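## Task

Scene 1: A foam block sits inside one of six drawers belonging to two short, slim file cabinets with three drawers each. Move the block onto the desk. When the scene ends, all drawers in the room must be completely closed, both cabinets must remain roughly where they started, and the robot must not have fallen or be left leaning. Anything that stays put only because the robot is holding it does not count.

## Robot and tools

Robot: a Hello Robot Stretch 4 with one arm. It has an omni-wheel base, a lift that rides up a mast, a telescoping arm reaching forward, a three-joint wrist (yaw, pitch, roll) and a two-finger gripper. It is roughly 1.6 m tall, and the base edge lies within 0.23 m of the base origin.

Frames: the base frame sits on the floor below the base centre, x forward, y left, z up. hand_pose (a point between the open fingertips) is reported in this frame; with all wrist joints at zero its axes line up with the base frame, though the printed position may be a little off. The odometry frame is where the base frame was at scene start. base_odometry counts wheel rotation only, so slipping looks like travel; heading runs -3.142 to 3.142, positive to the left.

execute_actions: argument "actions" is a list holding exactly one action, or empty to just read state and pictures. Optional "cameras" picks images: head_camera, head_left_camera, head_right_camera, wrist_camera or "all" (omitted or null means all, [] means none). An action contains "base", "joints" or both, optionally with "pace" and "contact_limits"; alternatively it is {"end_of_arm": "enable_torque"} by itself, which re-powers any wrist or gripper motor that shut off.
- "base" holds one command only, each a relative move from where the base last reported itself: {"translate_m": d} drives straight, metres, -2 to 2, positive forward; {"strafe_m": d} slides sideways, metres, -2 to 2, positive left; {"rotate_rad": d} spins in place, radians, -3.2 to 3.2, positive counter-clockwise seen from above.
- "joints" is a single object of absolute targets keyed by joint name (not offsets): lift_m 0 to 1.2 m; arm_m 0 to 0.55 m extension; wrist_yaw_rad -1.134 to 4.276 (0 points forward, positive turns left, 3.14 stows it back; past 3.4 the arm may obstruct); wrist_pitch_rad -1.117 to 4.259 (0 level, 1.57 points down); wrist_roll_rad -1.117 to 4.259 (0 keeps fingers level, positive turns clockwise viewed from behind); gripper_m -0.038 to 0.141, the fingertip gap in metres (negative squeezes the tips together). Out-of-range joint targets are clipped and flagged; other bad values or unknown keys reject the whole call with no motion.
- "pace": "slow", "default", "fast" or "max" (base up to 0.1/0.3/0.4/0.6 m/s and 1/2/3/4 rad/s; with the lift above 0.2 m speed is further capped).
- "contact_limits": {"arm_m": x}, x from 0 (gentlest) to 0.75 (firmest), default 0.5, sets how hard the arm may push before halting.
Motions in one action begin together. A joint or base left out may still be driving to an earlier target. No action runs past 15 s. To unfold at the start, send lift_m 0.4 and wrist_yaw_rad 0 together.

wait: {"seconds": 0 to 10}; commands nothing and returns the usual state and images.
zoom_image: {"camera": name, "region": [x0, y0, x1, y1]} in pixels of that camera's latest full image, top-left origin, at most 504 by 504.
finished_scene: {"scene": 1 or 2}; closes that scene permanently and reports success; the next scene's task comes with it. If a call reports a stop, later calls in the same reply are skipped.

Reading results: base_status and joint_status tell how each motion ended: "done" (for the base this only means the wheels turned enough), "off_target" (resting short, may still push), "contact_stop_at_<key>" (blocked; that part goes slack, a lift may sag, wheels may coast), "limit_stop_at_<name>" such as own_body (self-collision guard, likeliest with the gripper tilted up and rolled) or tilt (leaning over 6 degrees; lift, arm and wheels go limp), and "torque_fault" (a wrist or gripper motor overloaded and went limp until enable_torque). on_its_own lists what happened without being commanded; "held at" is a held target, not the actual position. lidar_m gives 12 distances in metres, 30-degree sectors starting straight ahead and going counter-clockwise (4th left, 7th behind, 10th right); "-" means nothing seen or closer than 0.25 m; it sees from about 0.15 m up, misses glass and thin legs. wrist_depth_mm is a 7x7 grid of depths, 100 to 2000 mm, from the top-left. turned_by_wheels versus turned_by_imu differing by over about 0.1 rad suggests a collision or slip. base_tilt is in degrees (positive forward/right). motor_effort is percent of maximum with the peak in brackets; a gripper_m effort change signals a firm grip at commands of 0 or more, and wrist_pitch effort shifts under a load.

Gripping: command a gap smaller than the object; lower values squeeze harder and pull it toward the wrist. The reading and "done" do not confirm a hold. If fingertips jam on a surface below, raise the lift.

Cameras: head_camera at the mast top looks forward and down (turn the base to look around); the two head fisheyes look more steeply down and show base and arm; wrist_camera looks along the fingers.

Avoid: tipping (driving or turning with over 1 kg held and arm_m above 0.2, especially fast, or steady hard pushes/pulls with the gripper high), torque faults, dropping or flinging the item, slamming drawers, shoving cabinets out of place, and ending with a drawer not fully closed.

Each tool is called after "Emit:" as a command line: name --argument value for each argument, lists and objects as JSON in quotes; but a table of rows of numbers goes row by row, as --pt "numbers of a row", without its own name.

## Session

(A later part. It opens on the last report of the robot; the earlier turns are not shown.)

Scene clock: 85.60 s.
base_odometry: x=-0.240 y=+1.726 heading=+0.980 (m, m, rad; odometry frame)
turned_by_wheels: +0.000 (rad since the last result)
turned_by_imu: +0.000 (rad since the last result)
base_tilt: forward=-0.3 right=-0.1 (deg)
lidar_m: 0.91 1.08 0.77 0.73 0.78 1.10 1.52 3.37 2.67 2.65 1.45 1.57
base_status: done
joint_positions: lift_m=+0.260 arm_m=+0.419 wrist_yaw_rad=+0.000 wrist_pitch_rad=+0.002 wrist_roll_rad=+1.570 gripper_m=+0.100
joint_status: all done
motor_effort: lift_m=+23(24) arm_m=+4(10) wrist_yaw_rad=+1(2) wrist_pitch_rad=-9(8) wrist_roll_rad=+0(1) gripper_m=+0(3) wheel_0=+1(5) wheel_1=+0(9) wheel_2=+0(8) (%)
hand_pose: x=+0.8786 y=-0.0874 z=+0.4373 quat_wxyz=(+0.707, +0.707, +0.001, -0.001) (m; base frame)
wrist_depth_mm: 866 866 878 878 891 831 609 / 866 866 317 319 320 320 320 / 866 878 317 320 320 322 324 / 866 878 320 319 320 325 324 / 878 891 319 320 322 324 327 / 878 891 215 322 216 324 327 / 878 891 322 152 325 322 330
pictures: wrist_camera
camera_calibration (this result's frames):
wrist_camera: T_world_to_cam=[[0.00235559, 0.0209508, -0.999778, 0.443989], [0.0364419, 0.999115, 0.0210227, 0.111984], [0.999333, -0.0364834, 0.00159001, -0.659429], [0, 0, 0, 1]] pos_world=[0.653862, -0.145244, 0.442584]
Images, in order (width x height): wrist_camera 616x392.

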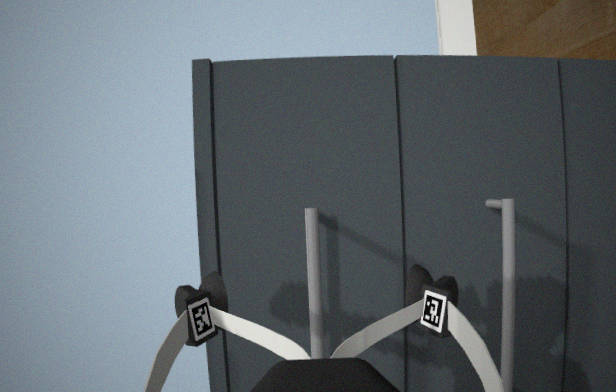

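Emit:
execute_actions --actions '[{"joints":{"arm_m":0.485}}]' --cameras '[]'

Emit:
execute_actions --actions '[{"joints":{"gripper_m":-0.02}}]' --cameras '[]'

Emit:
execute_actions --actions '[{"joints":{"arm_m":0.155}}]' --cameras '["head_camera"]'

Scene clock: 88.57 s.
base_odometry: x=-0.240 y=+1.726 heading=+0.980 (m, m, rad; odometry frame)
turned_by_wheels: +0.000 (rad since the last result)
turned_by_imu: +0.001 (rad since the last result)
base_tilt: forward=-0.3 right=-0.1 (deg)
lidar_m: 0.94 1.07 0.77 0.74 0.77 1.12 1.52 3.35 2.67 2.59 1.48 1.57
base_status: not commanded
joint_positions: lift_m=+0.260 arm_m=+0.484 wrist_yaw_rad=+0.000 wrist_pitch_rad=+0.002 wrist_roll_rad=+1.570 gripper_m=+0.100
joint_status: all done
motor_effort: lift_m=+23(23) arm_m=+5(2) wrist_yaw_rad=+1(1) wrist_pitch_rad=-9(8) wrist_roll_rad=-1(1) gripper_m=+0(2) wheel_0=+1(1) wheel_1=+0(1) wheel_2=+0(0) (%)
hand_pose: x=+0.9435 y=-0.0874 z=+0.4373 quat_wxyz=(+0.707, +0.707, +0.001, -0.001) (m; base frame)
wrist_depth_mm: 809 798 251 251 254 255 - / 798 798 252 253 254 256 256 / 788 809 251 254 255 255 258 / 809 809 254 252 254 257 256 / 798 809 253 255 257 256 258 / 820 820 214 255 216 257 259 / 809 798 254 152 257 258 -
pictures: none
No camera images: the call's "cameras" was empty. Leave "cameras" out to get every camera's image.

Scene clock: 90.50 s.
base_odometry: x=-0.240 y=+1.726 heading=+0.980 (m, m, rad; odometry frame)
turned_by_wheels: +0.000 (rad since the last result)
turned_by_imu: +0.001 (rad since the last result)
base_tilt: forward=-0.3 right=-0.1 (deg)
lidar_m: 0.92 1.06 0.78 0.74 0.80 1.10 1.54 3.37 2.67 2.63 1.45 1.57
base_status: not commanded
joint_positions: lift_m=+0.260 arm_m=+0.484 wrist_yaw_rad=+0.001 wrist_pitch_rad=+0.003 wrist_roll_rad=+1.570 gripper_m=-0.019
joint_status: all done
motor_effort: lift_m=+23(23) arm_m=+4(5) wrist_yaw_rad=-2(2) wrist_pitch_rad=-10(11) wrist_roll_rad=-1(1) gripper_m=-22(17) wheel_0=+1(1) wheel_1=+0(0) wheel_2=+0(0) (%)
hand_pose: x=+0.9439 y=-0.0871 z=+0.4371 quat_wxyz=(+0.707, +0.707, +0.001, -0.001) (m; base frame)
wrist_depth_mm: 809 788 246 248 250 253 - / 809 788 249 249 250 255 255 / 809 809 248 248 252 255 256 / 809 820 250 250 252 258 257 / 809 820 250 251 252 258 258 / 809 831 251 206 186 258 259 / 820 831 250 200 254 148 -
pictures: none
No camera images: the call's "cameras" was empty. Leave "cameras" out to get every camera's image.

Scene clock: 92.60 s.
base_odometry: x=-0.240 y=+1.726 heading=+0.980 (m, m, rad; odometry frame)
turned_by_wheels: +0.000 (rad since the last result)
turned_by_imu: +0.001 (rad since the last result)
base_tilt: forward=-0.3 right=-0.1 (deg)
lidar_m: 0.59 1.06 0.77 0.75 0.77 1.12 1.53 3.34 2.67 2.59 1.48 0.66
base_status: not commanded
joint_positions: lift_m=+0.260 arm_m=+0.156 wrist_yaw_rad=+0.005 wrist_pitch_rad=+0.004 wrist_roll_rad=+1.570 gripper_m=-0.019
joint_status: all done
on_its_own: wrist_yaw_rad is at rest, and its effort (-14) is outside its rest range (-13 to +13)
motor_effort: lift_m=+23(23) arm_m=-5(10) wrist_yaw_rad=-14(15) wrist_pitch_rad=-14(14) wrist_roll_rad=-1(1) gripper_m=-16(23) wheel_0=+2(2) wheel_1=+0(1) wheel_2=+1(1) (%)
hand_pose: x=+0.6157 y=-0.0858 z=+0.4368 quat_wxyz=(+0.707, +0.707, +0.003, +0.000) (m; base frame)
wrist_depth_mm: 1138 1138 244 245 248 831 609 / 1138 1138 245 247 248 854 597 / 1098 1138 246 248 248 591 591 / 1138 1138 247 250 250 585 597 / 1138 1138 250 249 251 597 603 / 1160 1160 249 208 186 603 609 / 1138 1182 251 214 253 597 609
pictures: head_camera
Images, in order (width x height): head_camera 420x560.

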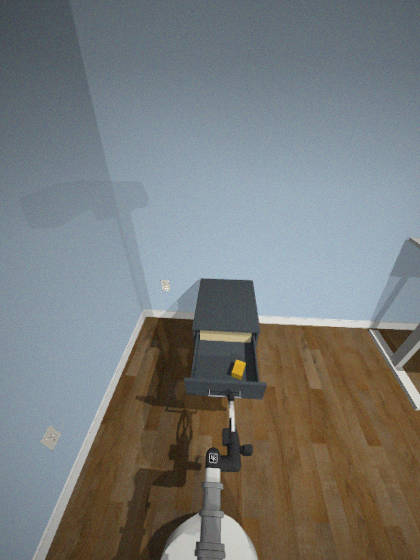

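Emit:
execute_actions --actions '[{"joints":{"gripper_m":0.1}}]' --cameras '[]'

Emit:
execute_actions --actions '[{"joints":{"arm_m":0.08}}]' --cameras '[]'

Emit:
execute_actions --actions '[{"joints":{"lift_m":0.7,"wrist_pitch_rad":1.57,"wrist_roll_rad":0}}]' --cameras '[]'

Emit:
execute_actions --actions '[{"joints":{"arm_m":0.5},"base":{"translate_m":0.1}}]' --cameras '["wrist_camera"]'

Scene clock: 97.93 s.
base_odometry: x=-0.240 y=+1.726 heading=+0.980 (m, m, rad; odometry frame)
turned_by_wheels: +0.000 (rad since the last result)
turned_by_imu: +0.002 (rad since the last result)
base_tilt: forward=-0.3 right=-0.1 (deg)
lidar_m: 0.60 1.07 0.73 0.75 0.77 1.13 1.52 3.38 2.70 2.63 1.48 0.65
base_status: not commanded
joint_positions: lift_m=+0.260 arm_m=+0.156 wrist_yaw_rad=+0.000 wrist_pitch_rad=+0.003 wrist_roll_rad=+1.570 gripper_m=+0.100
joint_status: all done
motor_effort: lift_m=+23(23) arm_m=-4(5) wrist_yaw_rad=+0(15) wrist_pitch_rad=-10(14) wrist_roll_rad=-1(1) gripper_m=-4(17) wheel_0=+2(2) wheel_1=+0(0) wheel_2=+0(1) (%)
hand_pose: x=+0.6152 y=-0.0873 z=+0.4371 quat_wxyz=(+0.707, +0.707, +0.001, -0.001) (m; base frame)
wrist_depth_mm: 1138 1118 1138 691 1182 831 609 / 1118 1138 252 254 256 854 597 / 1118 1118 253 256 256 591 591 / 1160 1160 255 255 257 591 603 / 1160 1160 253 255 258 597 609 / 1138 1205 215 256 216 591 609 / 1138 1160 256 152 258 603 603
pictures: none
No camera images: the call's "cameras" was empty. Leave "cameras" out to get every camera's image.

Scene clock: 99.07 s.
base_odometry: x=-0.240 y=+1.726 heading=+0.980 (m, m, rad; odometry frame)
turned_by_wheels: +0.000 (rad since the last result)
turned_by_imu: +0.000 (rad since the last result)
base_tilt: forward=-0.3 right=-0.1 (deg)
lidar_m: 0.60 1.07 0.79 0.75 0.79 1.13 1.53 3.36 2.65 2.61 1.50 0.65
base_status: not commanded
joint_positions: lift_m=+0.260 arm_m=+0.081 wrist_yaw_rad=+0.000 wrist_pitch_rad=+0.003 wrist_roll_rad=+1.570 gripper_m=+0.100
joint_status: all done
motor_effort: lift_m=+23(23) arm_m=-5(2) wrist_yaw_rad=+1(0) wrist_pitch_rad=-10(10) wrist_roll_rad=-1(0) gripper_m=-1(1) wheel_0=+1(2) wheel_1=+0(0) wheel_2=+0(0) (%)
hand_pose: x=+0.5402 y=-0.0874 z=+0.4372 quat_wxyz=(+0.707, +0.707, +0.001, -0.001) (m; base frame)
wrist_depth_mm: 1205 1229 1182 1255 1205 842 609 / 1205 1205 1205 329 1229 866 609 / 1205 1229 329 330 330 676 621 / 1255 1205 1229 330 334 668 627 / 1205 1229 1229 329 332 668 627 / 1255 1255 214 332 216 668 634 / 1229 1229 1229 152 338 699 647
pictures: none
No camera images: the call's "cameras" was empty. Leave "cameras" out to get every camera's image.

Scene clock: 101.80 s.
base_odometry: x=-0.240 y=+1.726 heading=+0.980 (m, m, rad; odometry frame)
turned_by_wheels: +0.000 (rad since the last result)
turned_by_imu: +0.001 (rad since the last result)
base_tilt: forward=-0.3 right=-0.1 (deg)
lidar_m: 0.58 1.05 0.80 0.73 0.81 1.14 1.53 3.36 2.66 2.62 1.45 0.65
base_status: not commanded
joint_positions: lift_m=+0.700 arm_m=+0.081 wrist_yaw_rad=+0.000 wrist_pitch_rad=+1.570 wrist_roll_rad=+0.000 gripper_m=+0.100
joint_status: all done
motor_effort: lift_m=+23(22) arm_m=-4(5) wrist_yaw_rad=+1(1) wrist_pitch_rad=-1(8) wrist_roll_rad=-2(7) gripper_m=-2(0) wheel_0=+2(2) wheel_1=+0(0) wheel_2=+0(0) (%)
hand_pose: x=+0.2520 y=-0.0874 z=+0.5895 quat_wxyz=(+0.707, +0.000, +0.707, +0.000) (m; base frame)
wrist_depth_mm: 831 820 820 820 831 831 809 / 820 842 820 820 820 809 820 / 820 809 831 820 831 820 820 / 820 831 831 820 820 831 820 / 831 831 820 831 831 831 809 / 831 820 214 609 217 831 831 / 831 831 603 148 820 831 820
pictures: none
No camera images: the call's "cameras" was empty. Leave "cameras" out to get every camera's image.

Scene clock: 104.13 s.
base_odometry: x=-0.184 y=+1.809 heading=+0.980 (m, m, rad; odometry frame)
turned_by_wheels: +0.000 (rad since the last result)
turned_by_imu: +0.001 (rad since the last result)
base_tilt: forward=-0.3 right=-0.1 (deg)
lidar_m: 0.50 0.56 0.78 0.74 0.77 1.13 1.62 3.49 2.72 2.31 1.42 0.55
base_status: done
joint_positions: lift_m=+0.700 arm_m=+0.499 wrist_yaw_rad=+0.000 wrist_pitch_rad=+1.570 wrist_roll_rad=+0.000 gripper_m=+0.100
joint_status: all done
motor_effort: lift_m=+23(23) arm_m=+5(2) wrist_yaw_rad=+1(1) wrist_pitch_rad=-1(0) wrist_roll_rad=-1(1) gripper_m=+0(1) wheel_0=-1(4) wheel_1=-1(5) wheel_2=+2(9) (%)
hand_pose: x=+0.6704 y=-0.0874 z=+0.5895 quat_wxyz=(+0.707, +0.000, +0.707, +0.000) (m; base frame)
wrist_depth_mm: 597 382 410 415 404 389 809 / 820 442 442 445 442 831 809 / 820 442 442 442 439 831 820 / 831 442 442 442 442 820 809 / 820 442 442 445 439 820 820 / 831 439 214 442 217 831 831 / 820 355 364 148 364 357 820
pictures: wrist_camera
camera_calibration (this result's frames):
wrist_camera: T_world_to_cam=[[-0.0215573, -0.999756, -0.00472659, -0.063166], [-0.999063, 0.0217193, -0.0374301, 0.759561], [0.0375237, 0.00391527, -0.999288, 0.786729], [0, 0, 0, 1]] pos_world=[0.727966, -0.082728, 0.814301]
Images, in order (width x height): wrist_camera 616x392.

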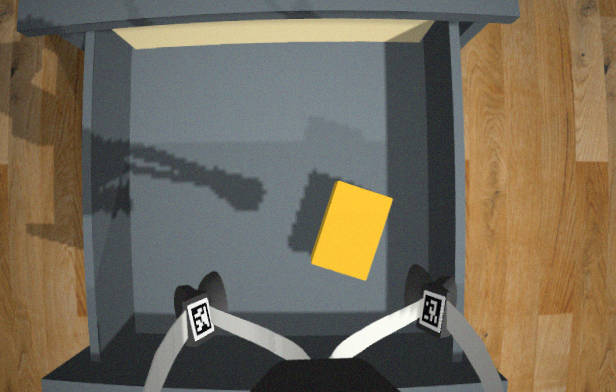

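Emit:
execute_actions --actions '[{"joints":{"arm_m":0.54,"wrist_roll_rad":0.3},"base":{"strafe_m":-0.043}}]' --cameras '[]'

Emit:
execute_actions --actions '[{"joints":{"lift_m":0.51}}]' --cameras '["wrist_camera"]'

Emit:
execute_actions --actions '[{"joints":{"gripper_m":0.02}}]' --cameras '[]'

Emit:
execute_actions --actions '[{"joints":{"lift_m":1.0}}]' --cameras '["wrist_camera"]'

Scene clock: 108.17 s.
base_odometry: x=-0.148 y=+1.785 heading=+0.980 (m, m, rad; odometry frame)
turned_by_wheels: +0.000 (rad since the last result)
turned_by_imu: +0.002 (rad since the last result)
base_tilt: forward=-0.3 right=-0.1 (deg)
lidar_m: 0.51 0.57 0.82 0.79 0.83 1.19 1.65 3.43 2.69 2.31 1.38 0.56
base_status: done
joint_positions: lift_m=+0.700 arm_m=+0.539 wrist_yaw_rad=+0.000 wrist_pitch_rad=+1.570 wrist_roll_rad=+0.300 gripper_m=+0.100
joint_status: all done
motor_effort: lift_m=+23(23) arm_m=+5(10) wrist_yaw_rad=+1(1) wrist_pitch_rad=+0(2) wrist_roll_rad=+1(4) gripper_m=+2(2) wheel_0=-2(6) wheel_1=-1(8) wheel_2=+0(1) (%)
hand_pose: x=+0.7103 y=-0.0874 z=+0.5895 quat_wxyz=(+0.700, +0.106, +0.699, -0.105) (m; base frame)
wrist_depth_mm: 293 291 294 293 809 820 820 / 294 291 301 445 831 831 809 / 293 445 442 445 820 820 831 / 410 442 445 439 445 831 831 / 397 442 445 397 445 820 820 / 384 442 214 439 216 820 809 / 809 415 442 148 394 357 820
pictures: none
No camera images: the call's "cameras" was empty. Leave "cameras" out to get every camera's image.

Scene clock: 110.03 s.
base_odometry: x=-0.148 y=+1.785 heading=+0.980 (m, m, rad; odometry frame)
turned_by_wheels: +0.000 (rad since the last result)
turned_by_imu: +0.001 (rad since the last result)
base_tilt: forward=-0.3 right=-0.1 (deg)
lidar_m: 0.50 0.56 0.83 0.80 0.83 1.18 1.64 3.44 2.67 2.32 1.39 0.55
base_status: not commanded
joint_positions: lift_m=+0.510 arm_m=+0.539 wrist_yaw_rad=+0.000 wrist_pitch_rad=+1.570 wrist_roll_rad=+0.300 gripper_m=+0.100
joint_status: all done
motor_effort: lift_m=+18(20) arm_m=+5(5) wrist_yaw_rad=+0(1) wrist_pitch_rad=-1(1) wrist_roll_rad=+0(1) gripper_m=-1(1) wheel_0=-2(3) wheel_1=-1(1) wheel_2=+0(0) (%)
hand_pose: x=+0.7103 y=-0.0874 z=+0.3999 quat_wxyz=(+0.700, +0.106, +0.699, -0.105) (m; base frame)
wrist_depth_mm: 217 242 251 252 214 627 627 / 249 251 251 252 246 621 634 / 250 252 250 252 251 189 634 / 252 252 251 251 252 193 621 / 252 252 251 231 252 195 621 / 252 252 214 207 207 187 627 / 251 250 253 147 253 197 397
pictures: wrist_camera
camera_calibration (this result's frames):
wrist_camera: T_world_to_cam=[[-0.315659, -0.94886, -0.00498864, 0.150263], [-0.948153, 0.31562, -0.0372683, 0.781857], [0.0369369, -0.00703409, -0.999293, 0.595251], [0, 0, 0, 1]] pos_world=[0.766766, -0.100004, 0.624718]
Images, in order (width x height): wrist_camera 616x392.

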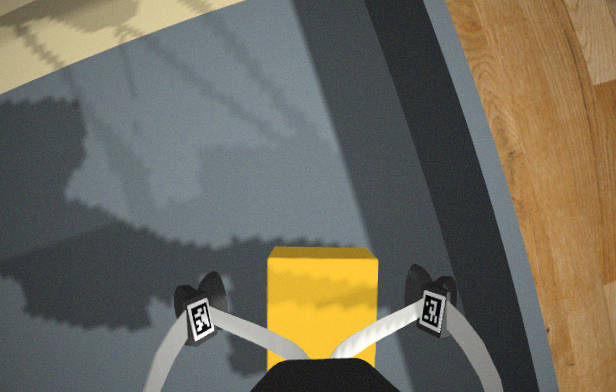

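Scene clock: 111.67 s.
base_odometry: x=-0.148 y=+1.785 heading=+0.980 (m, m, rad; odometry frame)
turned_by_wheels: +0.000 (rad since the last result)
turned_by_imu: +0.001 (rad since the last result)
base_tilt: forward=-0.3 right=-0.1 (deg)
lidar_m: 0.51 0.56 0.81 0.78 0.85 1.17 1.64 3.50 2.68 2.35 1.37 0.56
base_status: not commanded
joint_positions: lift_m=+0.510 arm_m=+0.539 wrist_yaw_rad=+0.000 wrist_pitch_rad=+1.570 wrist_roll_rad=+0.300 gripper_m=+0.020
joint_status: all done
motor_effort: lift_m=+18(17) arm_m=+5(5) wrist_yaw_rad=+1(1) wrist_pitch_rad=-1(1) wrist_roll_rad=+0(0) gripper_m=-24(20) wheel_0=-3(2) wheel_1=+0(1) wheel_2=+0(0) (%)
hand_pose: x=+0.7103 y=-0.0874 z=+0.3999 quat_wxyz=(+0.700, +0.106, +0.699, -0.105) (m; base frame)
wrist_depth_mm: 217 242 251 251 214 627 621 / 250 251 251 252 247 627 621 / 251 251 252 251 251 189 627 / 251 251 251 250 251 193 627 / 252 251 252 232 252 195 627 / 252 252 200 195 195 190 634 / 252 252 251 195 253 177 397
pictures: none
No camera images: the call's "cameras" was empty. Leave "cameras" out to get every camera's image.

Scene clock: 114.57 s.
base_odometry: x=-0.148 y=+1.785 heading=+0.980 (m, m, rad; odometry frame)
turned_by_wheels: +0.000 (rad since the last result)
turned_by_imu: +0.001 (rad since the last result)
base_tilt: forward=-0.3 right=-0.1 (deg)
lidar_m: 0.50 0.56 0.83 0.78 0.80 1.16 1.64 3.47 2.70 2.34 1.37 0.54
base_status: not commanded
joint_positions: lift_m=+1.000 arm_m=+0.539 wrist_yaw_rad=+0.000 wrist_pitch_rad=+1.570 wrist_roll_rad=+0.300 gripper_m=+0.020
joint_status: all done
motor_effort: lift_m=+23(23) arm_m=+5(5) wrist_yaw_rad=+1(1) wrist_pitch_rad=-1(1) wrist_roll_rad=+1(1) gripper_m=-17(20) wheel_0=-3(2) wheel_1=-1(1) wheel_2=+0(0) (%)
hand_pose: x=+0.7103 y=-0.0874 z=+0.8895 quat_wxyz=(+0.700, +0.106, +0.699, -0.105) (m; base frame)
wrist_depth_mm: 798 591 597 591 1138 1098 1138 / 1098 591 591 597 1118 1118 1118 / 1138 591 597 759 1098 1118 1118 / 1138 759 741 741 1138 1138 1118 / 1138 1138 741 231 1138 1138 1118 / 1138 1118 202 195 195 1118 1160 / 1118 1118 615 195 1118 1138 1138
pictures: wrist_camera
camera_calibration (this result's frames):
wrist_camera: T_world_to_cam=[[-0.315661, -0.948859, -0.00498857, 0.152708], [-0.948153, 0.315622, -0.0372681, 0.800106], [0.0369366, -0.00703414, -0.999293, 1.08447], [0, 0, 0, 1]] pos_world=[0.76677, -0.100004, 1.11428]
Images, in order (width x height): wrist_camera 616x392.

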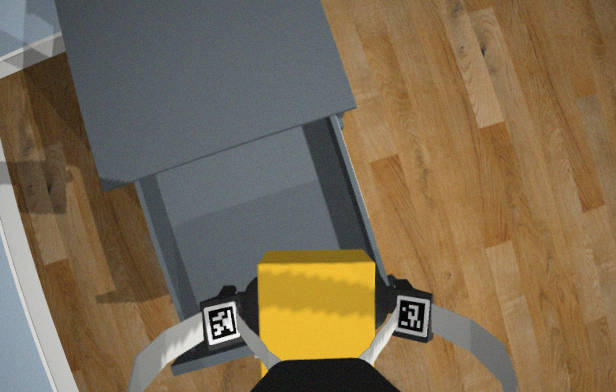

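Emit:
execute_actions --actions '[{"base":{"strafe_m":-1.8},"joints":{"lift_m":1.1}}]' --cameras '[]'

Emit:
execute_actions --actions '[{"base":{"translate_m":0.15}}]' --cameras '["wrist_camera","head_camera"]'

Scene clock: 123.97 s.
base_odometry: x=+1.347 y=+0.783 heading=+0.980 (m, m, rad; odometry frame)
turned_by_wheels: +0.000 (rad since the last result)
turned_by_imu: +0.010 (rad since the last result)
base_tilt: forward=-0.3 right=-0.1 (deg)
lidar_m: 0.55 0.60 1.70 2.61 2.70 3.11 3.42 1.38 1.16 1.10 0.79 0.60
base_status: done
joint_positions: lift_m=+1.100 arm_m=+0.539 wrist_yaw_rad=+0.000 wrist_pitch_rad=+1.570 wrist_roll_rad=+0.300 gripper_m=+0.020
joint_status: all done
motor_effort: lift_m=+22(23) arm_m=+5(5) wrist_yaw_rad=+1(0) wrist_pitch_rad=-1(1) wrist_roll_rad=+0(0) gripper_m=-18(21) wheel_0=-1(9) wheel_1=+1(9) wheel_2=+0(2) (%)
hand_pose: x=+0.7103 y=-0.0874 z=+0.9896 quat_wxyz=(+0.699, +0.106, +0.699, -0.105) (m; base frame)
wrist_depth_mm: 262 263 262 263 262 262 - / 263 262 263 260 263 264 262 / 263 263 262 262 263 263 264 / 262 262 263 262 265 263 263 / 263 262 263 231 265 265 264 / 263 264 202 194 195 264 264 / 264 263 263 195 264 265 264
pictures: none
No camera images: the call's "cameras" was empty. Leave "cameras" out to get every camera's image.

Scene clock: 125.80 s.
base_odometry: x=+1.430 y=+0.907 heading=+0.980 (m, m, rad; odometry frame)
turned_by_wheels: +0.000 (rad since the last result)
turned_by_imu: +0.001 (rad since the last result)
base_tilt: forward=-0.3 right=-0.1 (deg)
lidar_m: 0.41 0.44 0.67 1.63 2.74 3.11 3.58 1.50 1.17 1.13 0.58 0.42
base_status: done
joint_positions: lift_m=+1.100 arm_m=+0.539 wrist_yaw_rad=+0.000 wrist_pitch_rad=+1.570 wrist_roll_rad=+0.300 gripper_m=+0.020
joint_status: not commanded
motor_effort: lift_m=+22(22) arm_m=+5(5) wrist_yaw_rad=+1(1) wrist_pitch_rad=-1(1) wrist_roll_rad=+1(0) gripper_m=-18(19) wheel_0=+2(7) wheel_1=+1(1) wheel_2=+0(7) (%)
hand_pose: x=+0.7104 y=-0.0874 z=+0.9896 quat_wxyz=(+0.699, +0.106, +0.699, -0.105) (m; base frame)
wrist_depth_mm: 260 263 262 262 262 263 - / 262 260 263 260 263 263 263 / 262 262 262 263 263 262 263 / 263 263 262 262 262 263 264 / 263 262 264 232 263 264 264 / 262 262 202 195 194 263 264 / 262 264 264 194 263 264 -
pictures: head_camera, wrist_camera
camera_calibration (this result's frames):
wrist_camera: T_world_to_cam=[[-0.315664, -0.948858, -0.00496662, 0.153193], [-0.948155, 0.315625, -0.0372022, 0.803787], [0.0368672, -0.00703426, -0.999295, 1.1845], [0, 0, 0, 1]] pos_world=[0.766802, -0.100004, 1.21433]
Images, in order (width x height): head_camera 420x560, wrist_camera 616x392.

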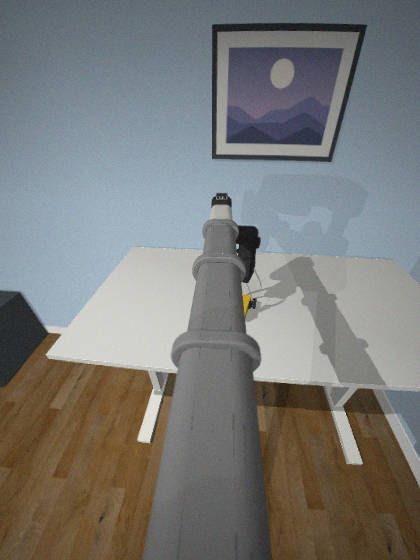

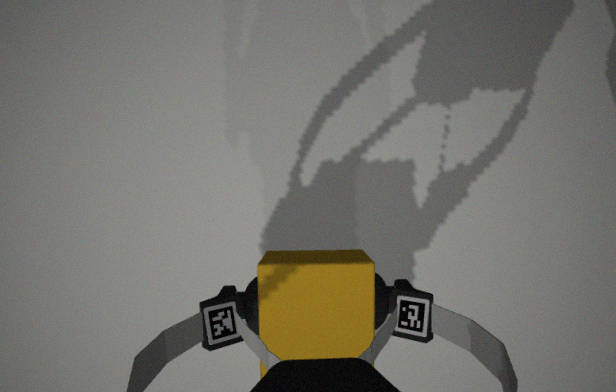

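Lucky clearance. Release and return.

Emit:
execute_actions --actions '[{"joints":{"lift_m":1.09,"gripper_m":0.1}}]' --cameras '[]'

Emit:
execute_actions --actions '[{"joints":{"lift_m":1.18}}]' --cameras '[]'

Emit:
execute_actions --actions '[{"joints":{"arm_m":0.0},"base":{"translate_m":-0.27}}]' --cameras '[]'

Emit:
execute_actions --actions '[{"joints":{"lift_m":0.26,"wrist_pitch_rad":0,"wrist_roll_rad":1.57},"base":{"strafe_m":1.85}}]' --cameras '["wrist_camera"]'

Emit:
execute_actions --actions '[{"joints":{"arm_m":0.55},"contact_limits":{"arm_m":0.3}}]' --cameras '["wrist_camera","head_camera"]'

Scene clock: 130.50 s.
base_odometry: x=+1.430 y=+0.907 heading=+0.980 (m, m, rad; odometry frame)
turned_by_wheels: +0.000 (rad since the last result)
turned_by_imu: +0.002 (rad since the last result)
base_tilt: forward=-0.3 right=-0.1 (deg)
lidar_m: 0.40 0.46 0.65 1.65 2.73 3.12 3.61 1.53 1.17 1.11 0.59 0.43
base_status: not commanded
joint_positions: lift_m=+1.090 arm_m=+0.539 wrist_yaw_rad=+0.000 wrist_pitch_rad=+1.570 wrist_roll_rad=+0.300 gripper_m=+0.100
joint_status: all done
motor_effort: lift_m=+18(17) arm_m=+4(4) wrist_yaw_rad=+0(1) wrist_pitch_rad=-1(2) wrist_roll_rad=+1(1) gripper_m=-2(20) wheel_0=+1(2) wheel_1=+1(0) wheel_2=+0(0) (%)
hand_pose: x=+0.7104 y=-0.0874 z=+0.9799 quat_wxyz=(+0.699, +0.106, +0.699, -0.105) (m; base frame)
wrist_depth_mm: 252 253 255 253 252 254 - / 252 253 253 254 252 253 254 / 254 254 252 253 253 252 254 / 253 254 251 253 254 253 255 / 254 254 253 228 255 253 254 / 255 254 214 208 208 254 255 / 254 255 254 148 254 255 -
pictures: none
No camera images: the call's "cameras" was empty. Leave "cameras" out to get every camera's image.

Scene clock: 131.87 s.
base_odometry: x=+1.430 y=+0.907 heading=+0.980 (m, m, rad; odometry frame)
turned_by_wheels: +0.000 (rad since the last result)
turned_by_imu: +0.001 (rad since the last result)
base_tilt: forward=-0.3 right=-0.1 (deg)
lidar_m: 0.42 0.45 0.64 1.65 2.71 3.07 3.57 1.52 1.16 1.13 0.59 0.45
base_status: not commanded
joint_positions: lift_m=+1.180 arm_m=+0.539 wrist_yaw_rad=+0.000 wrist_pitch_rad=+1.570 wrist_roll_rad=+0.300 gripper_m=+0.100
joint_status: all done
motor_effort: lift_m=+23(20) arm_m=+5(4) wrist_yaw_rad=+1(1) wrist_pitch_rad=-1(1) wrist_roll_rad=+1(1) gripper_m=+1(3) wheel_0=+1(1) wheel_1=+0(0) wheel_2=+0(0) (%)
hand_pose: x=+0.7104 y=-0.0874 z=+1.0695 quat_wxyz=(+0.699, +0.106, +0.699, -0.105) (m; base frame)
wrist_depth_mm: 340 342 342 342 342 343 343 / 342 343 342 343 342 345 342 / 343 342 343 345 343 342 345 / 342 345 345 343 343 345 343 / 343 343 343 298 345 345 347 / 342 343 214 298 217 343 345 / 343 345 345 148 342 343 343
pictures: none
No camera images: the call's "cameras" was empty. Leave "cameras" out to get every camera's image.

Scene clock: 134.50 s.
base_odometry: x=+1.280 y=+0.683 heading=+0.980 (m, m, rad; odometry frame)
turned_by_wheels: +0.000 (rad since the last result)
turned_by_imu: +0.001 (rad since the last result)
base_tilt: forward=-0.3 right=+0.0 (deg)
lidar_m: 0.70 0.75 1.69 2.61 2.61 3.12 3.28 1.25 1.15 1.10 0.98 0.70
base_status: done
joint_positions: lift_m=+1.180 arm_m=+0.001 wrist_yaw_rad=+0.000 wrist_pitch_rad=+1.570 wrist_roll_rad=+0.300 gripper_m=+0.100
joint_status: all done
motor_effort: lift_m=+23(23) arm_m=-4(5) wrist_yaw_rad=+1(0) wrist_pitch_rad=-3(2) wrist_roll_rad=+0(1) gripper_m=-3(1) wheel_0=-2(5) wheel_1=-1(5) wheel_2=+0(10) (%)
hand_pose: x=+0.1719 y=-0.0874 z=+1.0695 quat_wxyz=(+0.699, +0.106, +0.699, -0.106) (m; base frame)
wrist_depth_mm: 1336 1281 1308 1336 1336 1281 1308 / 1281 1308 1308 1308 1308 1308 1308 / 1336 1336 1281 1308 1308 1308 1281 / 1281 1308 1281 1281 1336 1308 1281 / 1336 1308 1336 1118 1336 1336 1308 / 1308 1308 213 1118 216 1308 1308 / 1336 1336 1336 148 1281 1336 1336
pictures: none
No camera images: the call's "cameras" was empty. Leave "cameras" out to get every camera's image.

Scene clock: 142.00 s.
base_odometry: x=-0.257 y=+1.714 heading=+0.980 (m, m, rad; odometry frame)
turned_by_wheels: +0.000 (rad since the last result)
turned_by_imu: -0.005 (rad since the last result)
base_tilt: forward=-0.3 right=-0.1 (deg)
lidar_m: 0.62 1.06 0.78 0.73 0.77 1.10 1.51 3.36 2.69 2.72 1.49 0.69
base_status: done
joint_positions: lift_m=+0.260 arm_m=+0.001 wrist_yaw_rad=+0.000 wrist_pitch_rad=+0.003 wrist_roll_rad=+1.570 gripper_m=+0.100
joint_status: all done
motor_effort: lift_m=+18(16) arm_m=-4(4) wrist_yaw_rad=+1(2) wrist_pitch_rad=-9(14) wrist_roll_rad=+0(4) gripper_m=+0(0) wheel_0=+0(9) wheel_1=-2(7) wheel_2=+1(0) (%)
hand_pose: x=+0.4602 y=-0.0874 z=+0.4376 quat_wxyz=(+0.707, +0.707, +0.001, -0.001) (m; base frame)
wrist_depth_mm: 1308 1281 1308 1336 1308 842 603 / 1308 1308 1308 1336 1336 854 609 / 1308 1281 1308 430 768 778 615 / 1308 1336 1366 430 759 759 621 / 1308 1308 1336 433 778 768 640 / 1308 1366 214 433 216 759 634 / 1308 1336 1366 152 1336 778 640
pictures: wrist_camera
camera_calibration (this result's frames):
wrist_camera: T_world_to_cam=[[0.00172961, 0.0205315, -0.999788, 0.445452], [0.0364301, 0.999124, 0.0205809, 0.127418], [0.999335, -0.0364579, 0.000980134, -0.241073], [0, 0, 0, 1]] pos_world=[0.2355, -0.145241, 0.442971]
Images, in order (width x height): wrist_camera 616x392.

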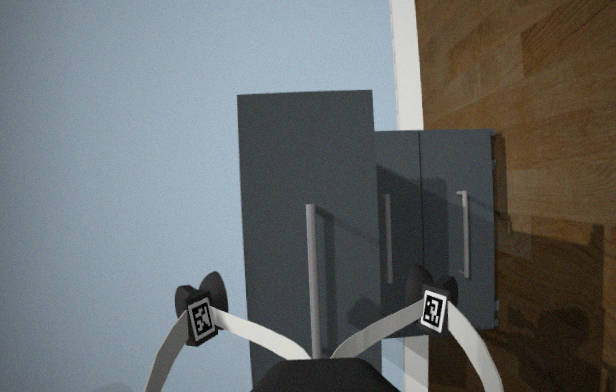

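Scene clock: 144.57 s.
base_odometry: x=-0.257 y=+1.713 heading=+0.980 (m, m, rad; odometry frame)
turned_by_wheels: +0.000 (rad since the last result)
turned_by_imu: +0.001 (rad since the last result)
base_tilt: forward=-0.3 right=-0.1 (deg)
lidar_m: 0.95 1.07 0.78 0.73 0.79 1.12 1.50 3.34 2.65 2.70 1.48 1.59
base_status: not commanded
joint_positions: lift_m=+0.260 arm_m=+0.527 wrist_yaw_rad=+0.000 wrist_pitch_rad=+0.002 wrist_roll_rad=+1.570 gripper_m=+0.100
joint_status: arm_m contact_stop (moved +0.526 of +0.549)
joint sent to its limit — the command would take arm_m past its upper limit, so that joint was sent only as far as its limit.
on_its_own: arm_m is slack since a contact_stop (your +0.550 is given up)
motor_effort: lift_m=+18(19) arm_m=+0(17) wrist_yaw_rad=+2(30) wrist_pitch_rad=-7(9) wrist_roll_rad=+0(0) gripper_m=-2(2) wheel_0=-1(3) wheel_1=-1(3) wheel_2=+1(9) (%)
contact_limits: arm_m 0.3
hand_pose: x=+0.9859 y=-0.0875 z=+0.4378 quat_wxyz=(+0.707, +0.707, +0.001, -0.001) (m; base frame)
wrist_depth_mm: 778 798 246 247 248 249 - / 778 768 247 247 249 250 251 / 788 788 246 248 249 251 253 / 788 768 247 248 250 252 251 / 788 809 248 249 250 253 253 / 798 788 214 250 216 252 253 / 798 798 248 152 252 254 -
pictures: head_camera, wrist_camera
camera_calibration (this result's frames):
wrist_camera: T_world_to_cam=[[0.00261166, 0.0206551, -0.999783, 0.44389], [0.036841, 0.999106, 0.0207373, 0.107911], [0.999318, -0.0368872, 0.00184837, -0.766806], [0, 0, 0, 1]] pos_world=[0.761148, -0.145269, 0.442973]
Images, in order (width x height): head_camera 420x560, wrist_camera 616x392.

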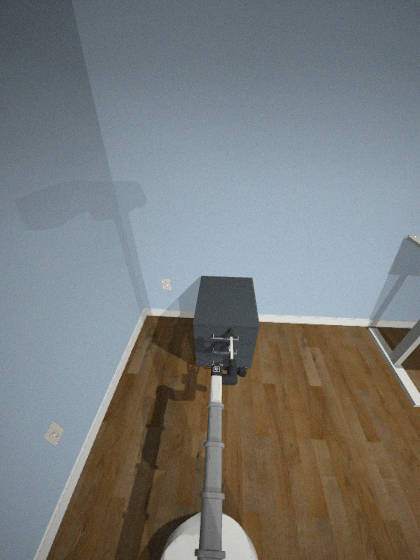

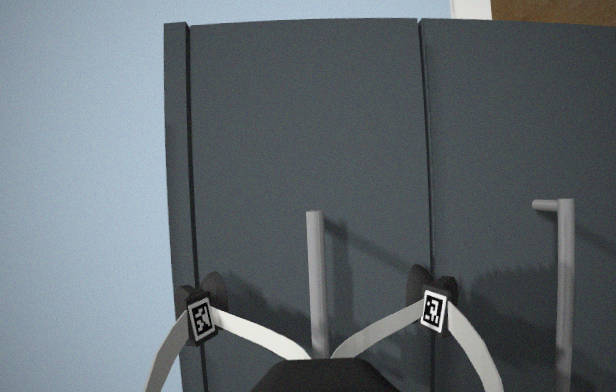

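Emit:
finished_scene --scene 1

The scene is finished: the task was done.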